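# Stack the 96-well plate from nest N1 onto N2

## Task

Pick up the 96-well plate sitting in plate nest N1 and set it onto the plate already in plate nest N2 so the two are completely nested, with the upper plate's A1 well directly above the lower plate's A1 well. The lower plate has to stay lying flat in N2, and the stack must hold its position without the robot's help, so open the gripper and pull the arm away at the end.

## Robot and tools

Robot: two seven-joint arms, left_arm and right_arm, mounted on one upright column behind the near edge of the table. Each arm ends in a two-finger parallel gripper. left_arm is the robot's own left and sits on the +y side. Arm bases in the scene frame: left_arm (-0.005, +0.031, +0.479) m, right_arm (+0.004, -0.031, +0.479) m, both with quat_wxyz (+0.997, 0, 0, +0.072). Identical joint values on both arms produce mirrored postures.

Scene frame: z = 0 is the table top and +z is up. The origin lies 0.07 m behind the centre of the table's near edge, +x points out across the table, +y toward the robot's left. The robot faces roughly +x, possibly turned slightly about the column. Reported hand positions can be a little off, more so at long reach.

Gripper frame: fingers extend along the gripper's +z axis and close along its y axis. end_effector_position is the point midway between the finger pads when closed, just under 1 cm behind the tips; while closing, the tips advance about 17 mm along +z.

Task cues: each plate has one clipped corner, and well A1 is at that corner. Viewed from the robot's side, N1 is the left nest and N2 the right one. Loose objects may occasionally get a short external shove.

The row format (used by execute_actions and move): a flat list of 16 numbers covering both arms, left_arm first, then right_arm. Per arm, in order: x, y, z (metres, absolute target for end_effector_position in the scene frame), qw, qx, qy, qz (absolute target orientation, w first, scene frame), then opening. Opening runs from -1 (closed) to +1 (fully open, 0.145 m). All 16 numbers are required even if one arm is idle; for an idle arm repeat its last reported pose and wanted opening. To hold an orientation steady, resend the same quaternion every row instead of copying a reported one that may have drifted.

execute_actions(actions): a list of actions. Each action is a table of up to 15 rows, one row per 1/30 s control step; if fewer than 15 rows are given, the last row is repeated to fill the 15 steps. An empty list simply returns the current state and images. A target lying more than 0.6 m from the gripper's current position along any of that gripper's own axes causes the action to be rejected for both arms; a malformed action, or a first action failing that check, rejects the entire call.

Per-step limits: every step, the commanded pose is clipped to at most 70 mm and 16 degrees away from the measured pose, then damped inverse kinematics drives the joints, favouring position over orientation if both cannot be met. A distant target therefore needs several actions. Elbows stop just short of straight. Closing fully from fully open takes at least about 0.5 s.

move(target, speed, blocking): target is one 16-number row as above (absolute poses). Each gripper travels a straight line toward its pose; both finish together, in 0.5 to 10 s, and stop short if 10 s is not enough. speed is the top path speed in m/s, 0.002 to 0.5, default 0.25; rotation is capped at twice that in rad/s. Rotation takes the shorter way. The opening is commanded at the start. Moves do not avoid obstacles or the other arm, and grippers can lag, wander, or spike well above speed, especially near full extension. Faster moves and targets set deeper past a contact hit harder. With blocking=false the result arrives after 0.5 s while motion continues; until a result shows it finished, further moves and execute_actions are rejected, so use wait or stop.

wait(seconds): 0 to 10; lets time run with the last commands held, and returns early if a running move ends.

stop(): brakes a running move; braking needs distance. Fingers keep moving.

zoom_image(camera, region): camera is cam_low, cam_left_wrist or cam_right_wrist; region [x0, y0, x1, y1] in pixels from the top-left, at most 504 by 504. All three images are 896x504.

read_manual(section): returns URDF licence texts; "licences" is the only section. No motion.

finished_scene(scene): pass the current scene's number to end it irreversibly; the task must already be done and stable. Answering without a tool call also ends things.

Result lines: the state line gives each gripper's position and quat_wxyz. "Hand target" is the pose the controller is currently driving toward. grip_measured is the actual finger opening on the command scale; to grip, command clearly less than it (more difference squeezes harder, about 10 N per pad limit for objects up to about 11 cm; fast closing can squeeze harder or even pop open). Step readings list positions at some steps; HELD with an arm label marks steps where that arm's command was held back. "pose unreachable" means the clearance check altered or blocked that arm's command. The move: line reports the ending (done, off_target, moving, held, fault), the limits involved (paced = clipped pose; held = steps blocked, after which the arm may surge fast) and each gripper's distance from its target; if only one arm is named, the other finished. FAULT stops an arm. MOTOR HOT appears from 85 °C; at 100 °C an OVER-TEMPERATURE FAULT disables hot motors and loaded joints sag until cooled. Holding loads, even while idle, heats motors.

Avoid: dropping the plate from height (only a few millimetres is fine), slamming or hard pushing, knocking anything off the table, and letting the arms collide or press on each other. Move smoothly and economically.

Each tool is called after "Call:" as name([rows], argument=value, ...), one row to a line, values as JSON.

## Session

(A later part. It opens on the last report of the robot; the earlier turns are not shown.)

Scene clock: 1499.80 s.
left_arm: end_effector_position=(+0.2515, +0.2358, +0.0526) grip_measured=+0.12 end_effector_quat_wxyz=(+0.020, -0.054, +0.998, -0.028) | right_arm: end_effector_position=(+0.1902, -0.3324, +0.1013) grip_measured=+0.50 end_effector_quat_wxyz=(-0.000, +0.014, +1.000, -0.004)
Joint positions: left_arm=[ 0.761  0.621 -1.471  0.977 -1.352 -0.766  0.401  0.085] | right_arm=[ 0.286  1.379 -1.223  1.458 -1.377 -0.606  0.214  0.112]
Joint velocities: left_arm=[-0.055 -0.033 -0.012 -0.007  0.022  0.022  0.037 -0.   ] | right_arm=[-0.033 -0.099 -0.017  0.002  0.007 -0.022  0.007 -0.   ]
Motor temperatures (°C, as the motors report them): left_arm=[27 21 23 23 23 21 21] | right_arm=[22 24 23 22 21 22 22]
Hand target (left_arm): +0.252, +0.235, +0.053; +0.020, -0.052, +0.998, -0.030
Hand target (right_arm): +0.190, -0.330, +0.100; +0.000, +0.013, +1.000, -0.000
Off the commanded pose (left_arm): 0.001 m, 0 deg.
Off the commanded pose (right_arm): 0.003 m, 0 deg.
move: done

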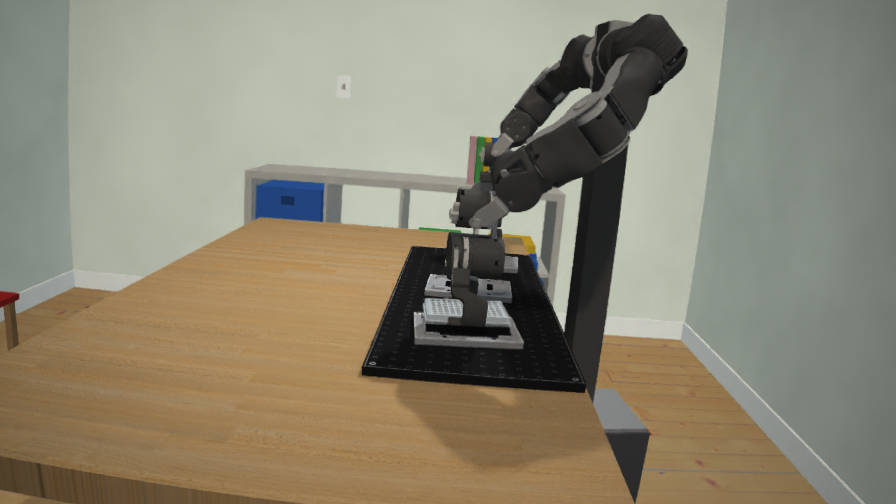

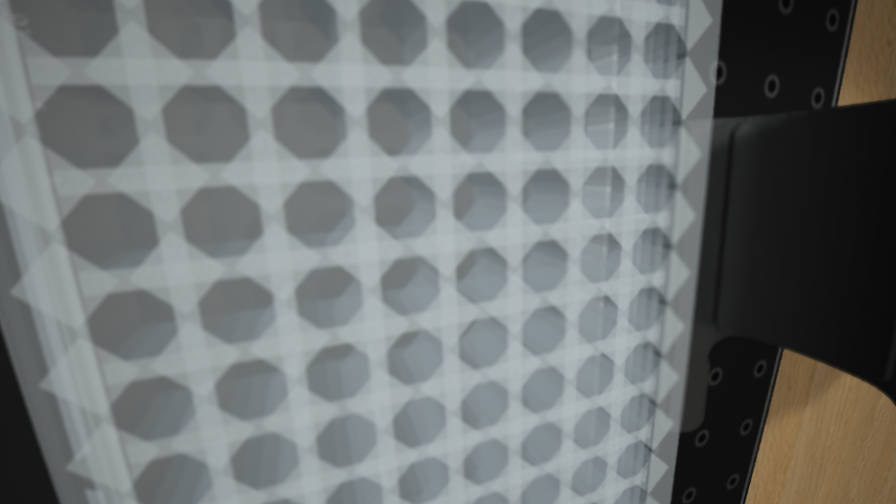

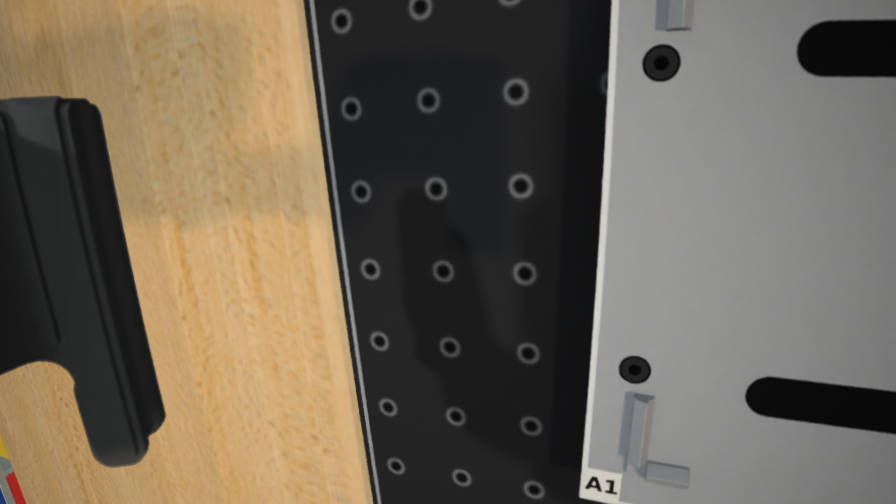

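Call:
move(target=[0.252,0.235,0.044,0.020,-0.052,0.9977,-0.030,-0.2,0.19,-0.33,0.10,0,0.0131,0.9999,0,0.5], speed=0.003)

Call:
zoom_image(camera="cam_low", region=[405,290,535,355])

Scene clock: 1516.17 s.
left_arm: end_effector_position=(+0.2524, +0.2363, +0.0462) grip_measured=+0.13 end_effector_quat_wxyz=(+0.017, -0.053, +0.998, -0.029) | right_arm: end_effector_position=(+0.1902, -0.3324, +0.1013) grip_measured=+0.50 end_effector_quat_wxyz=(-0.000, +0.014, +1.000, -0.004)
Joint positions: left_arm=[ 0.756  0.591 -1.471  0.918 -1.386 -0.771  0.356  0.085] | right_arm=[ 0.286  1.379 -1.223  1.458 -1.377 -0.606  0.214  0.112]
Joint velocities: left_arm=[ 0.011 -0.121 -0.012  0.007 -0.022  0.037  0.022 -0.   ] | right_arm=[ 0.077 -0.055 -0.012 -0.002 -0.051  0.051 -0.007  0.   ]
Motor temperatures (°C, as the motors report them): left_arm=[27 21 23 23 23 21 21] | right_arm=[22 24 23 22 21 22 22]
Hand target (left_arm): +0.252, +0.235, +0.044; +0.020, -0.052, +0.998, -0.030
Hand target (right_arm): +0.190, -0.330, +0.100; +0.000, +0.013, +1.000, -0.000
Off the commanded pose (left_arm): 0.003 m, 0 deg.
Off the commanded pose (right_arm): 0.003 m, 0 deg.
move: done

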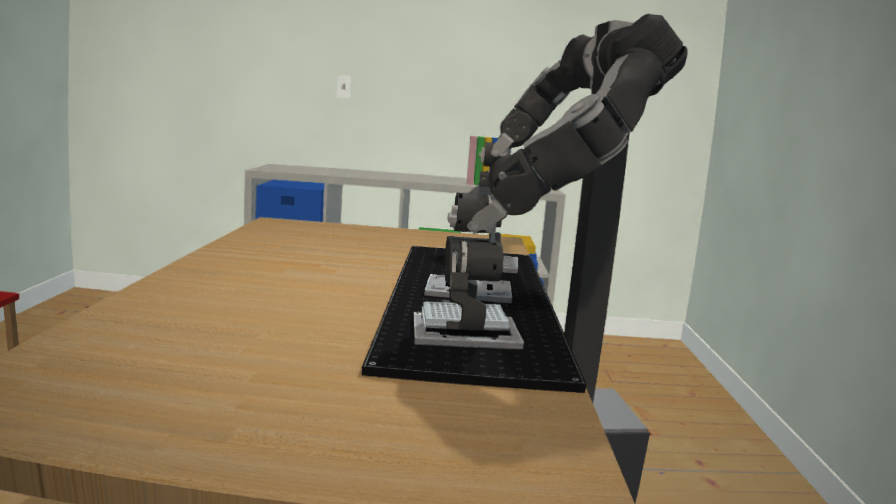

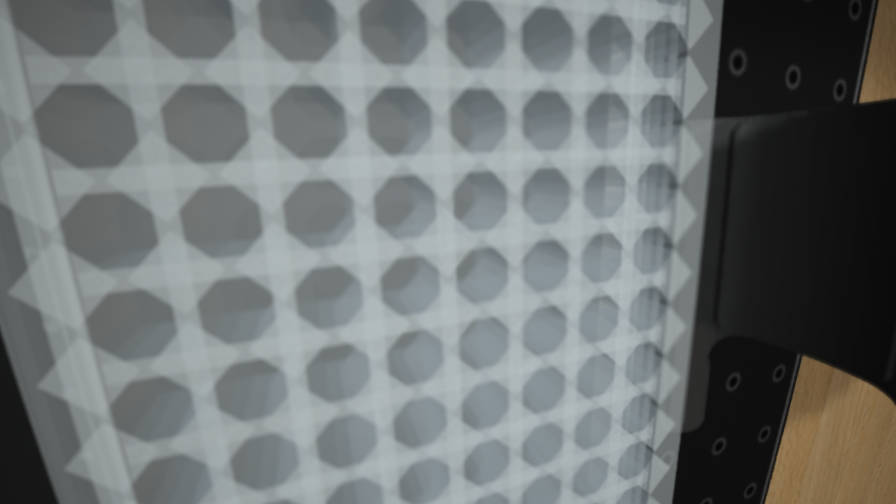

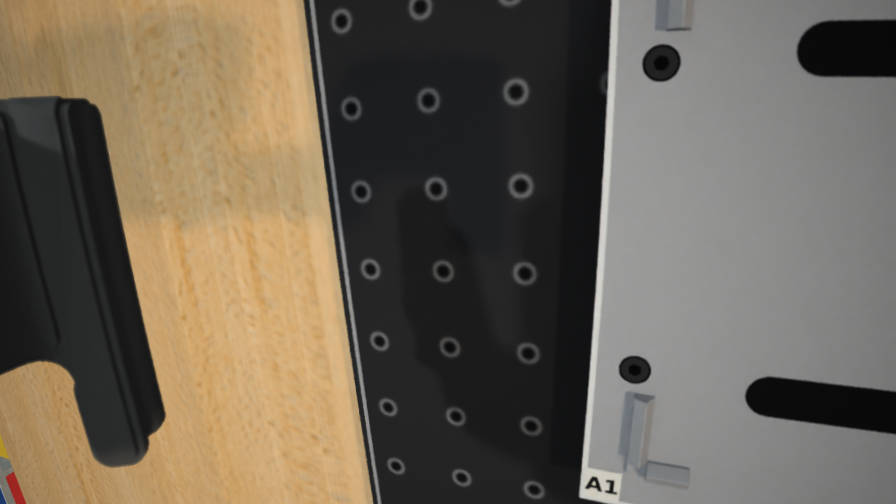

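Region (405, 290, 535, 355) of cam_low's 896x504 image, scaled by 3.877, with more detail than that image has.

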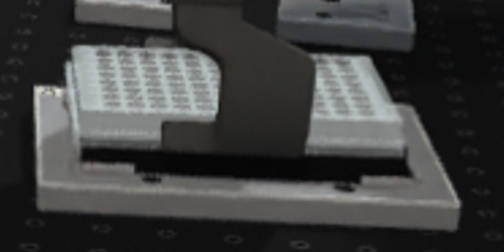

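Call:
move(target=[0.256,0.235,0.044,0.020,-0.052,0.9977,-0.030,-0.2,0.19,-0.33,0.10,0,0.0131,0.9999,0,0.5], speed=0.002)

Call:
zoom_image(camera="cam_low", region=[405,290,535,355])

Scene clock: 1535.93 s.
left_arm: end_effector_position=(+0.2572, +0.2367, +0.0462) grip_measured=+0.13 end_effector_quat_wxyz=(+0.020, -0.054, +0.998, -0.029) | right_arm: end_effector_position=(+0.1902, -0.3324, +0.1013) grip_measured=+0.50 end_effector_quat_wxyz=(-0.000, +0.014, +1.000, -0.004)
Joint positions: left_arm=[ 0.764  0.575 -1.471  0.89  -1.393 -0.773  0.344  0.085] | right_arm=[ 0.286  1.379 -1.223  1.458 -1.377 -0.606  0.214  0.112]
Joint velocities: left_arm=[-0.055  0.011  0.002 -0.012 -0.022  0.007  0.007  0.   ] | right_arm=[-0.033  0.055  0.007 -0.007  0.037  0.081 -0.007 -0.   ]
Motor temperatures (°C, as the motors report them): left_arm=[27 21 23 23 23 21 21] | right_arm=[22 25 23 22 21 22 22]
Hand target (left_arm): +0.256, +0.235, +0.044; +0.020, -0.052, +0.998, -0.030
Hand target (right_arm): +0.190, -0.330, +0.100; +0.000, +0.013, +1.000, -0.000
Off the commanded pose (left_arm): 0.003 m, 0 deg.
Off the commanded pose (right_arm): 0.003 m, 0 deg.
move: done

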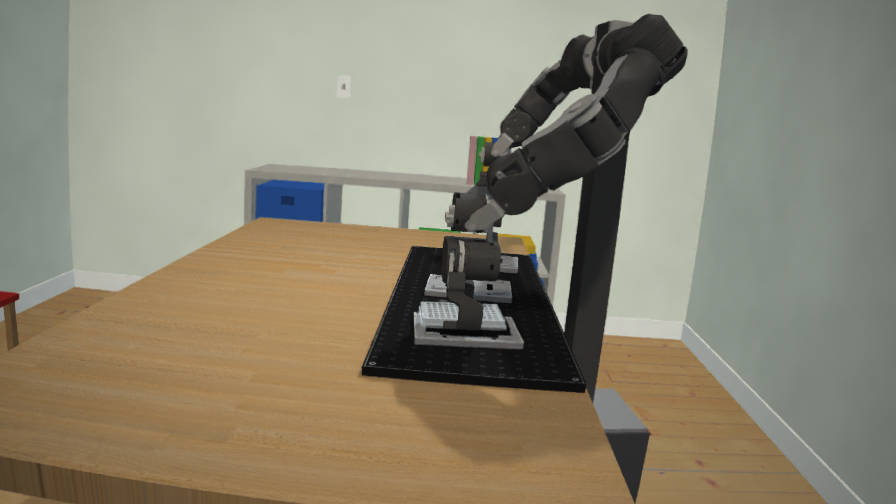

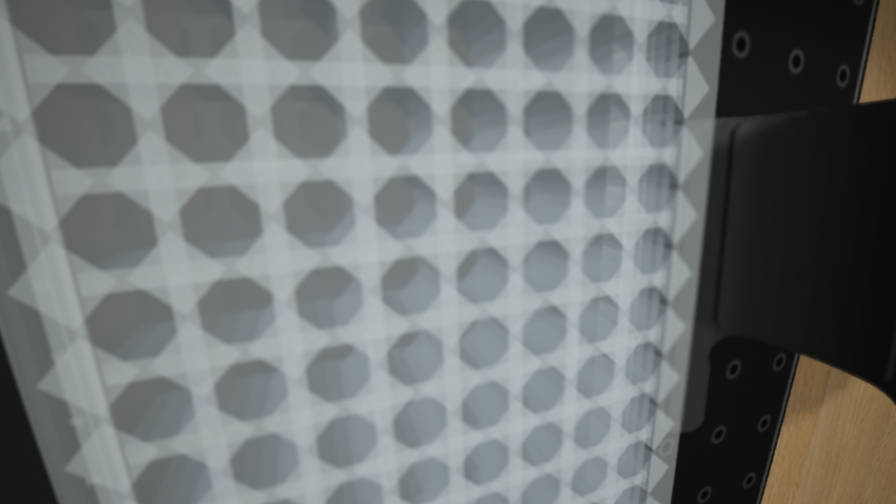

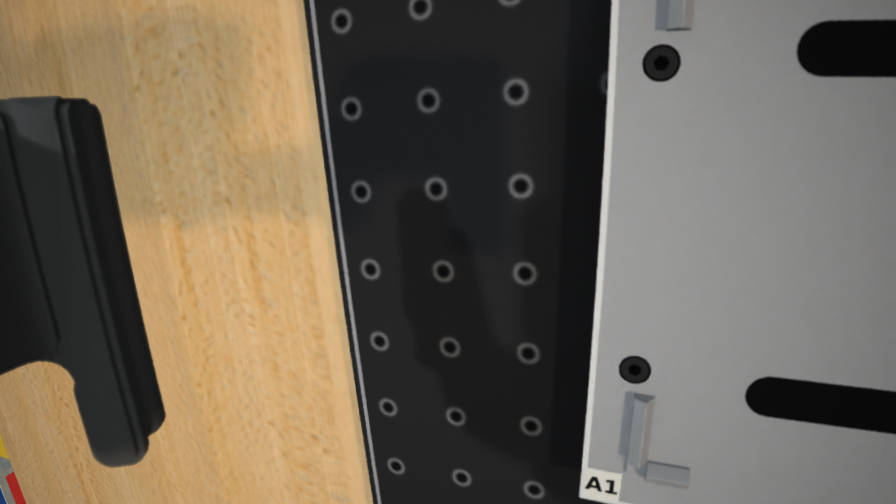

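Region (405, 290, 535, 355) of cam_low's 896x504 image, scaled by 3.877, with more detail than that image has.

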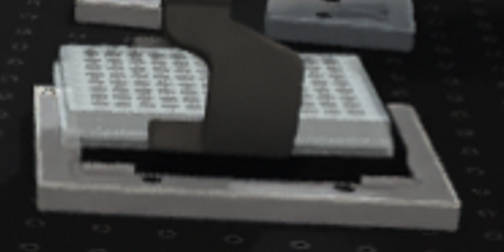

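Call:
move(target=[0.249,0.234,0.044,0.020,-0.052,0.9977,-0.030,-0.2,0.19,-0.33,0.10,0,0.0131,0.9999,0,0.5], speed=0.003)

Call:
zoom_image(camera="cam_low", region=[405,290,535,355])

Scene clock: 1598.67 s.
left_arm: end_effector_position=(+0.2533, +0.2344, +0.0468) grip_measured=+0.12 end_effector_quat_wxyz=(+0.025, -0.051, +0.998, -0.030) | right_arm: end_effector_position=(+0.1902, -0.3324, +0.1013) grip_measured=+0.50 end_effector_quat_wxyz=(-0.000, +0.014, +1.000, -0.004)
Joint positions: left_arm=[ 0.753  0.597 -1.471  0.936 -1.388 -0.754  0.362  0.085] | right_arm=[ 0.286  1.379 -1.223  1.458 -1.377 -0.606  0.214  0.112]
Joint velocities: left_arm=[ 0.033 -0.077  0.007  0.007 -0.022 -0.022  0.037 -0.   ] | right_arm=[-0.099 -0.055 -0.002 -0.007  0.066  0.022  0.022  0.   ]
Motor temperatures (°C, as the motors report them): left_arm=[27 21 22 23 23 21 21] | right_arm=[22 25 23 21 21 22 22]
Hand target (left_arm): +0.249, +0.234, +0.044; +0.020, -0.052, +0.998, -0.030
Hand target (right_arm): +0.190, -0.330, +0.100; +0.000, +0.013, +1.000, -0.000
Off the commanded pose (left_arm): 0.005 m, 1 deg.
Off the commanded pose (right_arm): 0.003 m, 0 deg.
move: off_target (left_arm)

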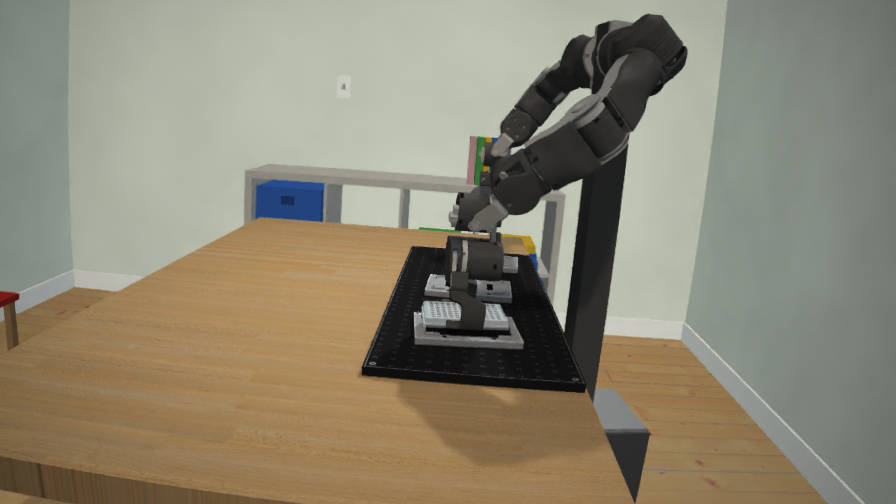

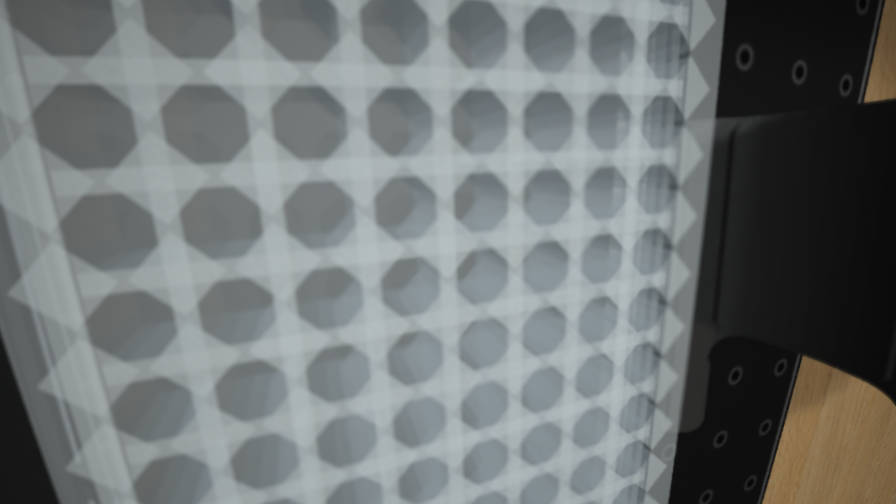

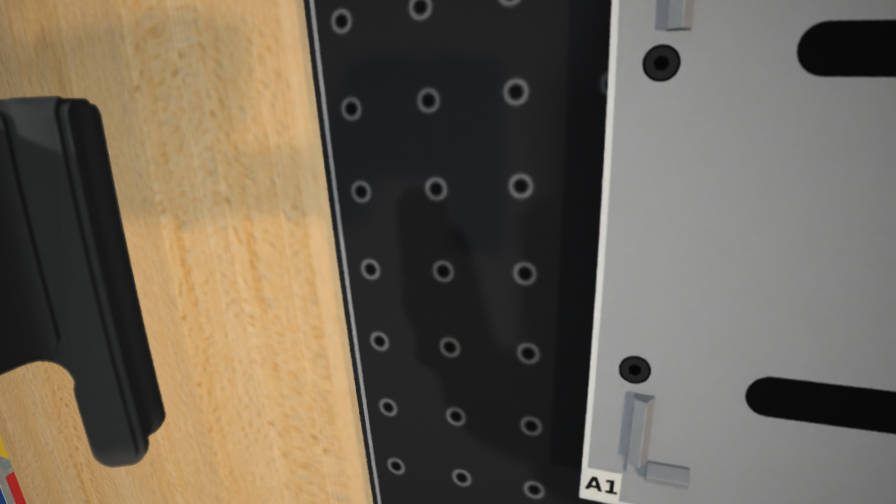

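Region (405, 290, 535, 355) of cam_low's 896x504 image, scaled by 3.877, with more detail than that image has.

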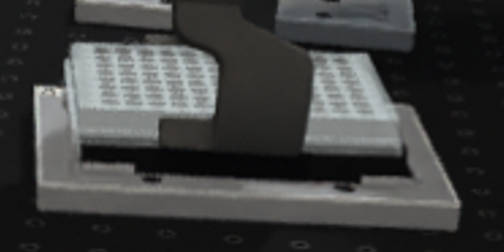

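Call:
move(target=[0.2515,0.230,0.044,0.020,-0.052,0.9977,-0.030,-0.2,0.19,-0.33,0.10,0,0.0131,0.9999,0,0.5], speed=0.002)

Call:
zoom_image(camera="cam_low", region=[405,290,535,355])

Scene clock: 1611.30 s.
left_arm: end_effector_position=(+0.2539, +0.2334, +0.0467) grip_measured=+0.12 end_effector_quat_wxyz=(+0.022, -0.051, +0.998, -0.027) | right_arm: end_effector_position=(+0.1902, -0.3324, +0.1013) grip_measured=+0.50 end_effector_quat_wxyz=(-0.000, +0.014, +1.000, -0.004)
Joint positions: left_arm=[ 0.753  0.588 -1.465  0.931 -1.385 -0.762  0.377  0.085] | right_arm=[ 0.286  1.379 -1.223  1.458 -1.377 -0.606  0.214  0.112]
Joint velocities: left_arm=[-0.011 -0.033 -0.002  0.002  0.022 -0.007  0.037 -0.   ] | right_arm=[-0.011  0.033  0.022 -0.007 -0.022  0.037 -0.066  0.   ]
Motor temperatures (°C, as the motors report them): left_arm=[27 21 22 23 23 21 21] | right_arm=[22 25 23 21 21 22 22]
Hand target (left_arm): +0.251, +0.230, +0.044; +0.020, -0.052, +0.998, -0.030
Hand target (right_arm): +0.190, -0.330, +0.100; +0.000, +0.013, +1.000, -0.000
Off the commanded pose (left_arm): 0.005 m, 0 deg.
Off the commanded pose (right_arm): 0.003 m, 0 deg.
move: off_target (left_arm)

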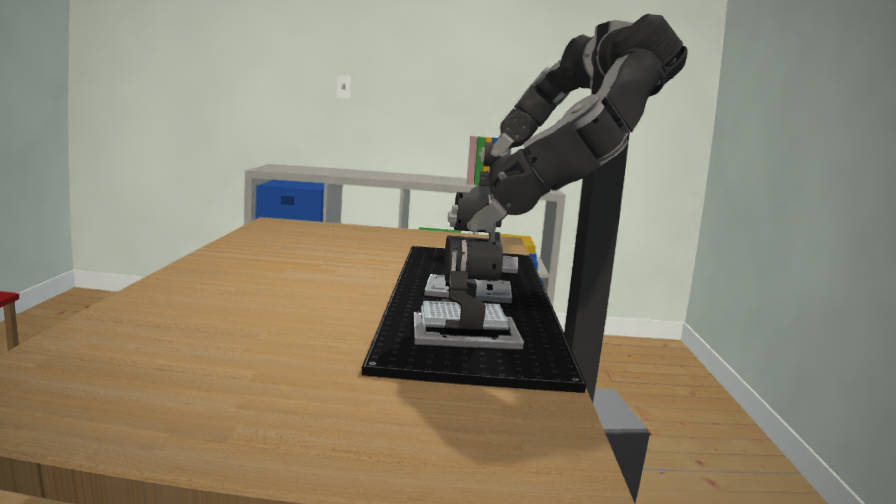

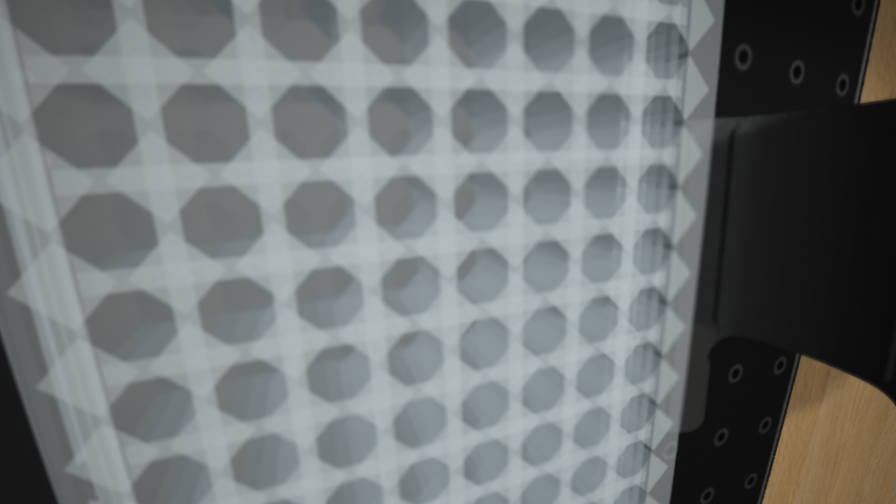

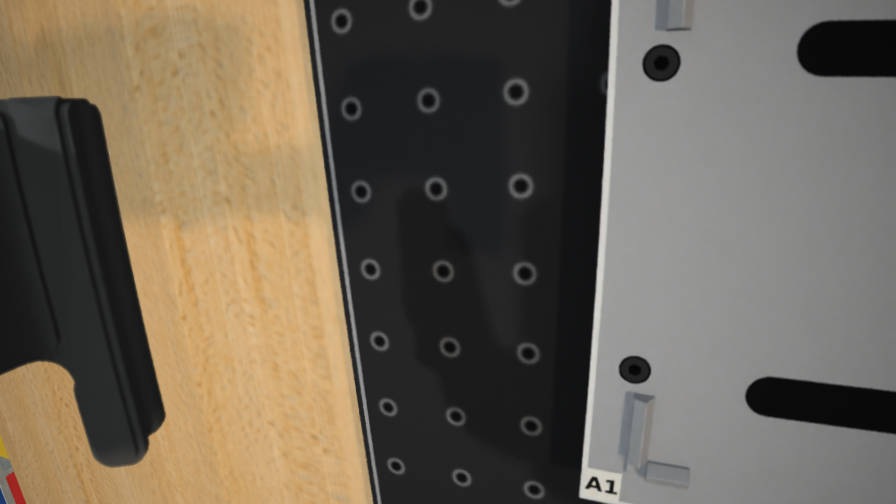

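Region (405, 290, 535, 355) of cam_low's 896x504 image, scaled by 3.877, with more detail than that image has.

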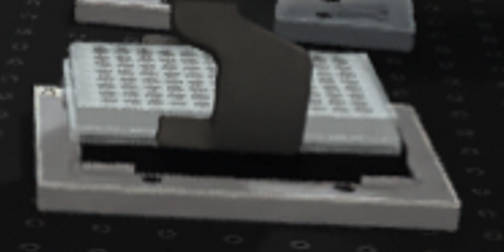

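Call:
move(target=[0.2565,0.2325,0.043,0.020,-0.052,0.9977,-0.030,-0.2,0.19,-0.33,0.10,0,0.0131,0.9999,0,0.5], speed=0.002)

Call:
zoom_image(camera="cam_low", region=[405,290,535,355])

Scene clock: 1626.00 s.
left_arm: end_effector_position=(+0.2591, +0.2337, +0.0460) grip_measured=+0.13 end_effector_quat_wxyz=(+0.022, -0.054, +0.998, -0.029) | right_arm: end_effector_position=(+0.1902, -0.3324, +0.1013) grip_measured=+0.50 end_effector_quat_wxyz=(-0.000, +0.014, +1.000, -0.004)
Joint positions: left_arm=[ 0.763  0.565 -1.465  0.886 -1.395 -0.773  0.349  0.085] | right_arm=[ 0.286  1.379 -1.223  1.458 -1.377 -0.606  0.214  0.112]
Joint velocities: left_arm=[-0.033  0.033 -0.012 -0.022  0.051  0.037  0.007 -0.   ] | right_arm=[-0.011 -0.077 -0.022  0.007 -0.037  0.007 -0.051  0.   ]
Motor temperatures (°C, as the motors report them): left_arm=[27 21 22 23 23 21 21] | right_arm=[22 25 23 21 21 22 22]
Hand target (left_arm): +0.256, +0.232, +0.043; +0.020, -0.052, +0.998, -0.030
Hand target (right_arm): +0.190, -0.330, +0.100; +0.000, +0.013, +1.000, -0.000
Off the commanded pose (left_arm): 0.004 m, 0 deg.
Off the commanded pose (right_arm): 0.003 m, 0 deg.
move: off_target (left_arm)

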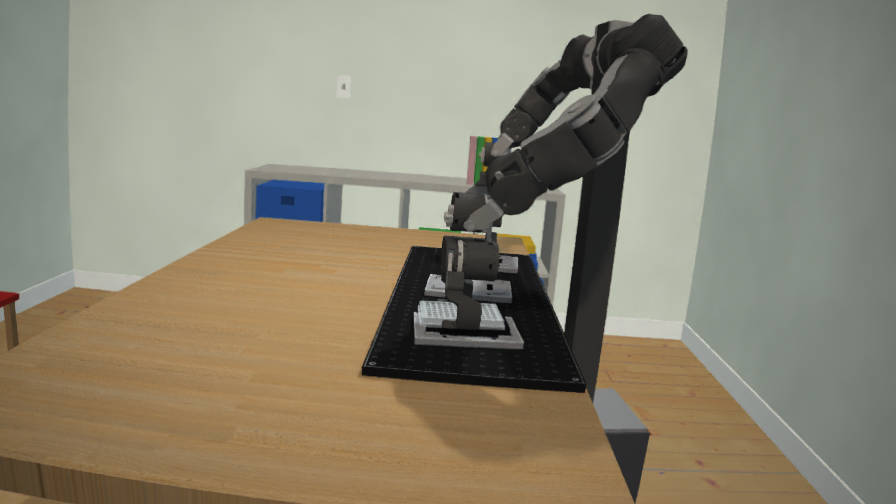

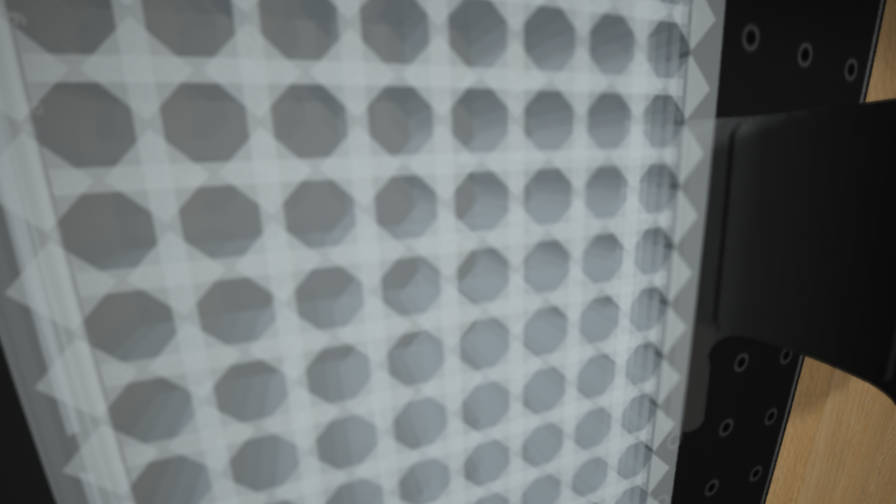

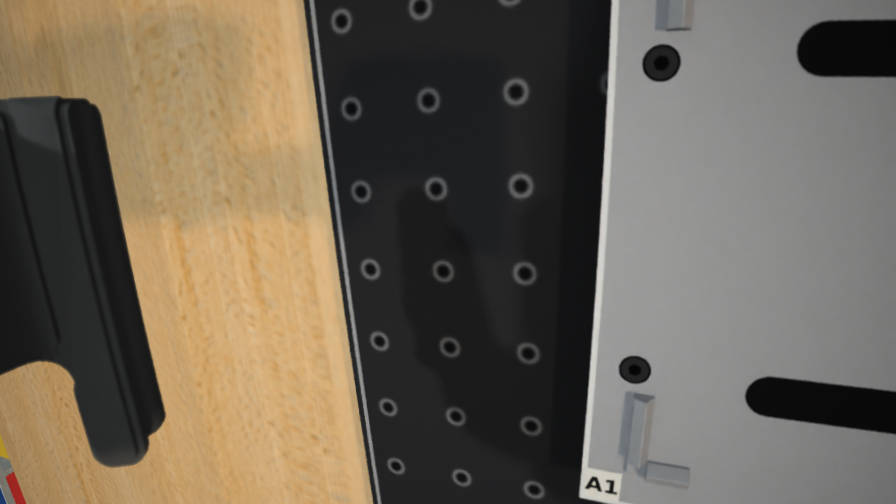

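Region (405, 290, 535, 355) of cam_low's 896x504 image, scaled by 3.877, with more detail than that image has.

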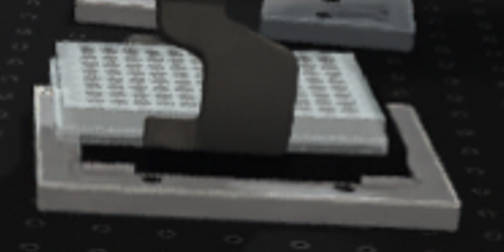

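Call:
move(target=[0.2505,0.231,0.0435,0.020,-0.052,0.9977,-0.030,-0.2,0.19,-0.33,0.10,0,0.0131,0.9999,0,0.5], speed=0.003)

Call:
zoom_image(camera="cam_low", region=[405,290,535,355])

Scene clock: 1641.43 s.
left_arm: end_effector_position=(+0.2577, +0.2326, +0.0468) grip_measured=+0.12 end_effector_quat_wxyz=(+0.032, -0.051, +0.998, -0.027) | right_arm: end_effector_position=(+0.1902, -0.3324, +0.1013) grip_measured=+0.50 end_effector_quat_wxyz=(-0.000, +0.014, +1.000, -0.004)
Joint positions: left_arm=[ 0.753  0.584 -1.464  0.928 -1.395 -0.745  0.37   0.085] | right_arm=[ 0.286  1.379 -1.223  1.458 -1.377 -0.606  0.214  0.112]
Joint velocities: left_arm=[-0.033  0.011 -0.017 -0.002  0.081 -0.066  0.022  0.   ] | right_arm=[ 0.033 -0.011 -0.007 -0.012  0.037  0.051  0.007 -0.   ]
Motor temperatures (°C, as the motors report them): left_arm=[27 21 22 23 23 21 21] | right_arm=[22 25 23 21 21 22 22]
Hand target (left_arm): +0.251, +0.231, +0.044; +0.020, -0.052, +0.998, -0.030
Hand target (right_arm): +0.190, -0.330, +0.100; +0.000, +0.013, +1.000, -0.000
Off the commanded pose (left_arm): 0.008 m, 1 deg.
Off the commanded pose (right_arm): 0.003 m, 0 deg.
move: off_target (left_arm)

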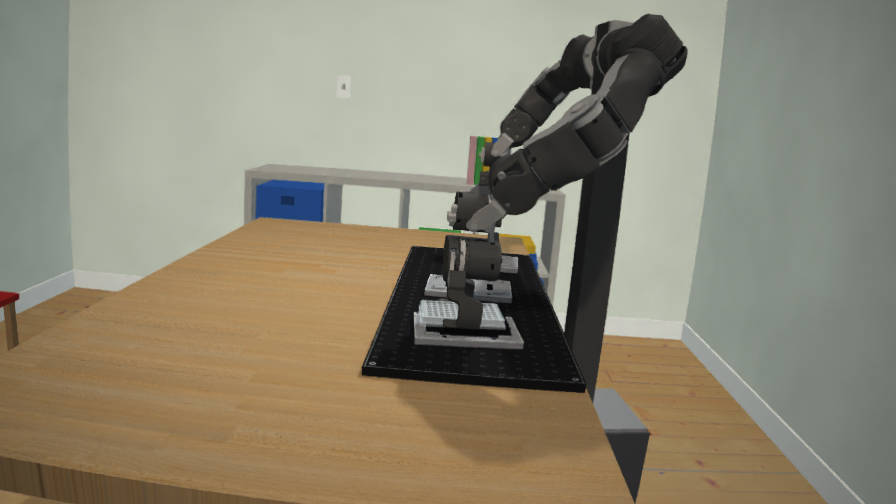

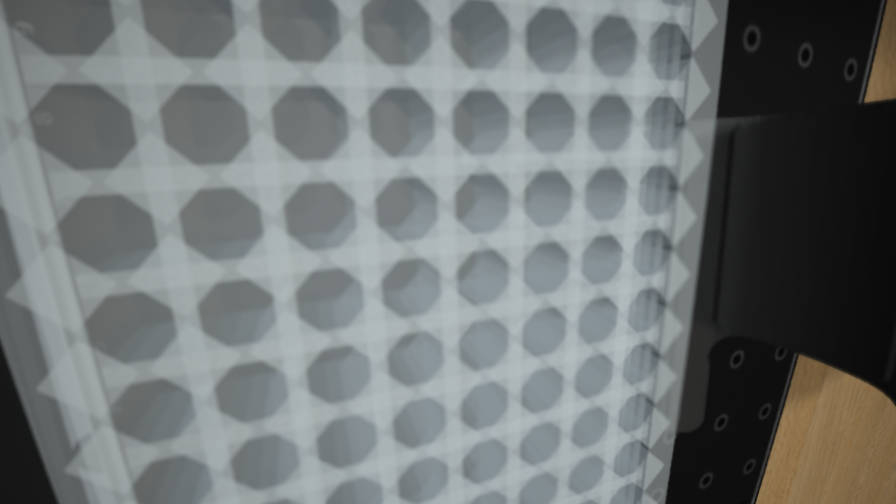

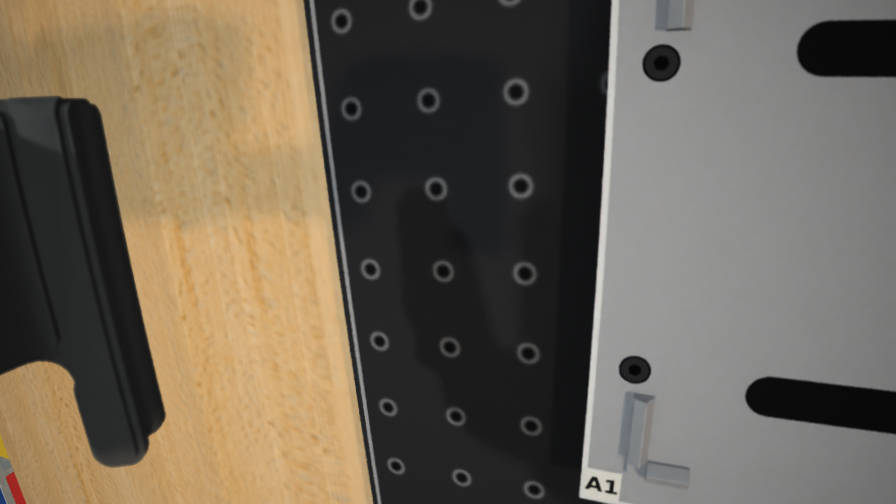

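Region (405, 290, 535, 355) of cam_low's 896x504 image, scaled by 3.877, with more detail than that image has.

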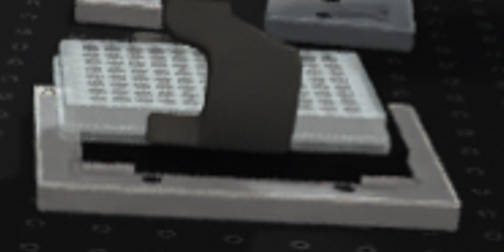

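Call:
move(target=[0.2555,0.2325,0.051,0.020,-0.052,0.9977,-0.030,-0.2,0.19,-0.33,0.10,0,0.0131,0.9999,0,0.5], speed=0.005)

Call:
move(target=[0.2495,0.2325,0.051,0.020,-0.052,0.9977,-0.030,-0.2,0.19,-0.33,0.10,0,0.0131,0.9999,0,0.5], speed=0.005)

Call:
zoom_image(camera="cam_low", region=[405,290,535,355])

Scene clock: 1672.30 s.
left_arm: end_effector_position=(+0.2556, +0.2313, +0.0502) grip_measured=+0.12 end_effector_quat_wxyz=(+0.021, -0.053, +0.998, -0.033) | right_arm: end_effector_position=(+0.1902, -0.3324, +0.1013) grip_measured=+0.50 end_effector_quat_wxyz=(-0.000, +0.014, +1.000, -0.004)
Joint positions: left_arm=[ 0.762  0.593 -1.466  0.942 -1.365 -0.769  0.381  0.085] | right_arm=[ 0.286  1.379 -1.223  1.458 -1.377 -0.606  0.214  0.112]
Joint velocities: left_arm=[-0.055 -0.033 -0.007 -0.007  0.022 -0.022  0.022  0.   ] | right_arm=[ 0.077 -0.033  0.007  0.012 -0.022  0.081  0.022  0.   ]
Motor temperatures (°C, as the motors report them): left_arm=[26 21 22 23 23 21 21] | right_arm=[22 25 23 21 21 22 22]
Hand target (left_arm): +0.256, +0.233, +0.051; +0.020, -0.052, +0.998, -0.030
Hand target (right_arm): +0.190, -0.330, +0.100; +0.000, +0.013, +1.000, -0.000
Off the commanded pose (left_arm): 0.001 m, 0 deg.
Off the commanded pose (right_arm): 0.003 m, 0 deg.
joint sent to its limit (left arm) — the command would take joint 6 (wrist pitch) past its lower limit, so that joint was sent only as far as its limit.
move: done

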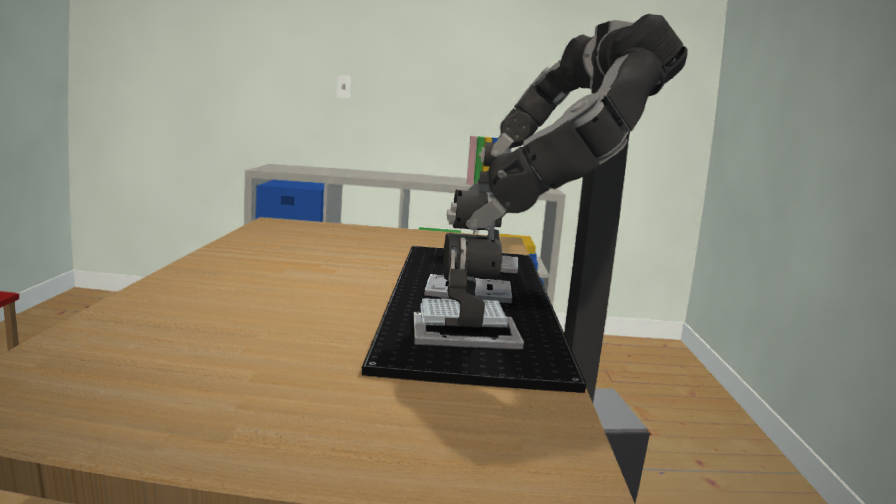

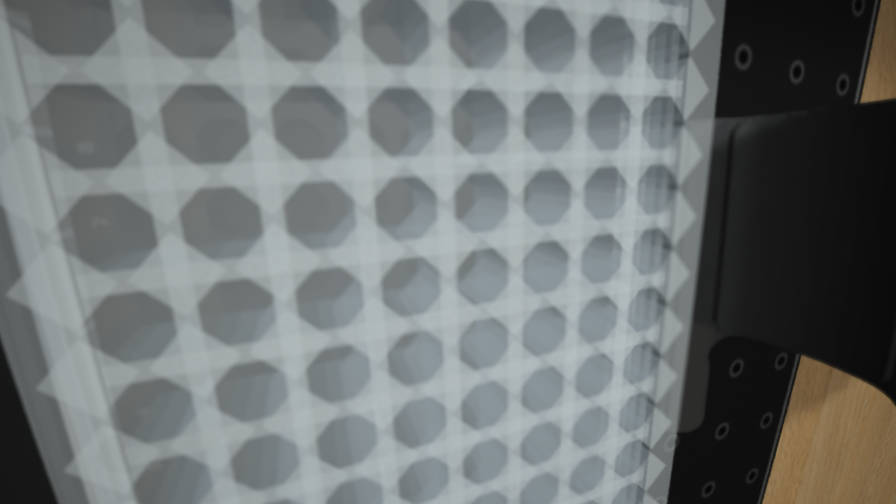

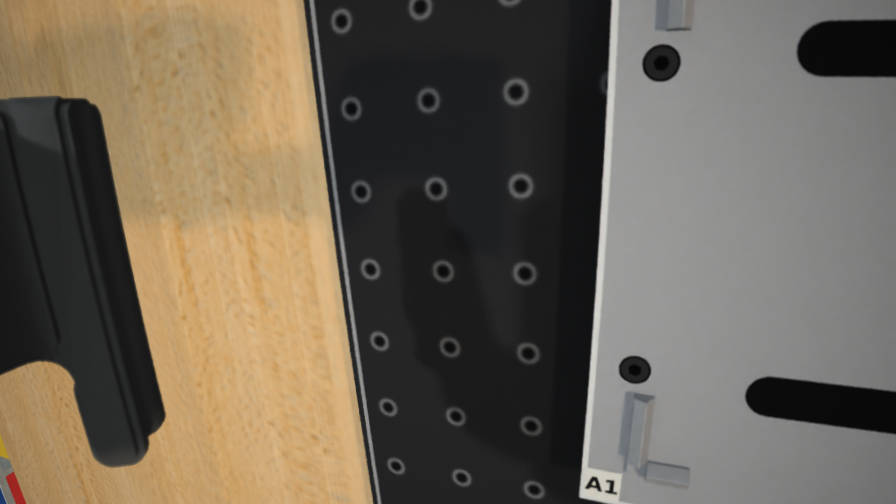

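Scene clock: 1673.77 s.
left_arm: end_effector_position=(+0.2500, +0.2317, +0.0513) grip_measured=+0.12 end_effector_quat_wxyz=(+0.020, -0.050, +0.998, -0.032) | right_arm: end_effector_position=(+0.1902, -0.3324, +0.1013) grip_measured=+0.50 end_effector_quat_wxyz=(-0.000, +0.014, +1.000, -0.004)
Joint positions: left_arm=[ 0.753  0.617 -1.466  0.983 -1.357 -0.765  0.401  0.085] | right_arm=[ 0.286  1.379 -1.223  1.458 -1.377 -0.606  0.214  0.112]
Joint velocities: left_arm=[-0.033  0.011  0.007 -0.007  0.007 -0.022 -0.037 -0.   ] | right_arm=[ 0.077 -0.011  0.002 -0.017  0.007 -0.037 -0.037 -0.   ]
Motor temperatures (°C, as the motors report them): left_arm=[26 21 22 23 23 21 21] | right_arm=[22 25 23 21 21 22 22]
Hand target (left_arm): +0.249, +0.233, +0.051; +0.020, -0.052, +0.998, -0.030
Hand target (right_arm): +0.190, -0.330, +0.100; +0.000, +0.013, +1.000, -0.000
Off the commanded pose (left_arm): 0.001 m, 0 deg.
Off the commanded pose (right_arm): 0.003 m, 0 deg.
move: done

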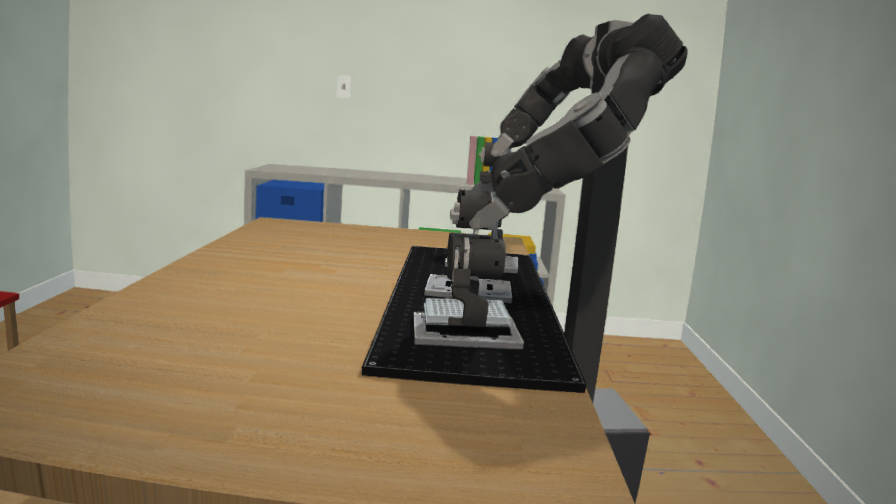

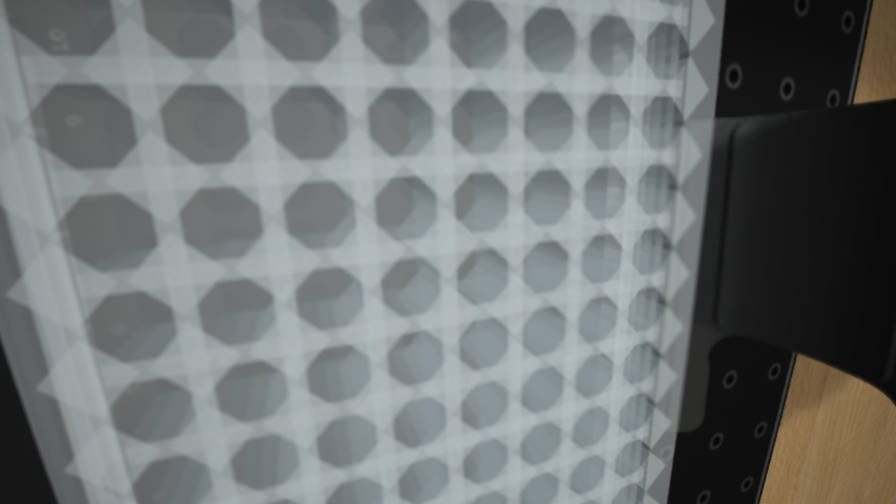

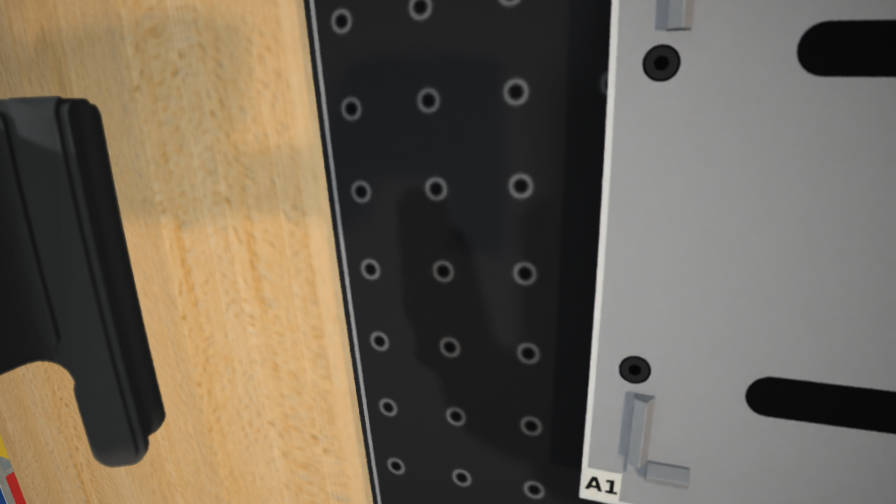

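Region (405, 290, 535, 355) of cam_low's 896x504 image, scaled by 3.877, with more detail than that image has.

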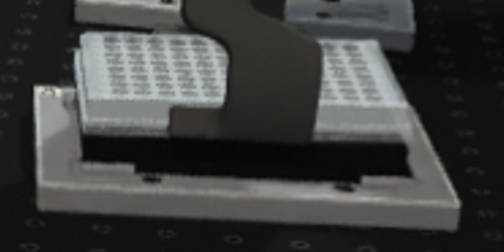

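Call:
zoom_image(camera="cam_left_wrist", region=[0,0,252,504])

Region (0, 0, 252, 504) of cam_left_wrist's 896x504 image, scaled by 1.000.

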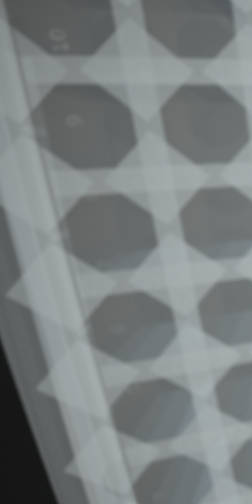

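Call:
zoom_image(camera="cam_low", region=[415,305,475,345])

Call:
zoom_image(camera="cam_low", region=[470,305,530,345])

Region (415, 305, 475, 345) of cam_low's 896x504 image, scaled by 8.400, with more detail than that image has.

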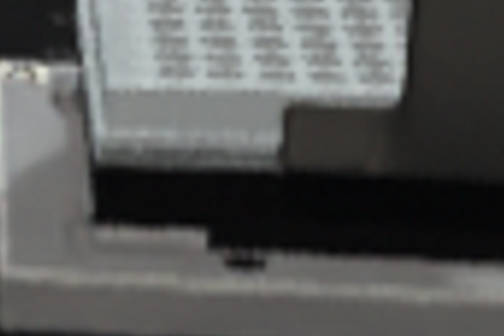

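Region (470, 305, 530, 345) of cam_low's 896x504 image, scaled by 8.400, with more detail than that image has.

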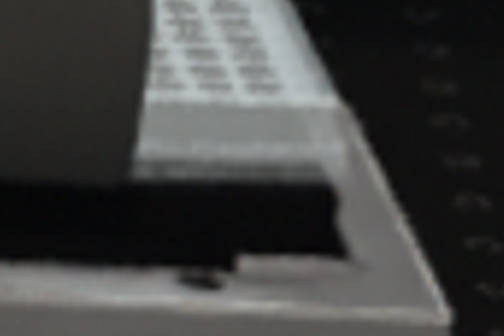

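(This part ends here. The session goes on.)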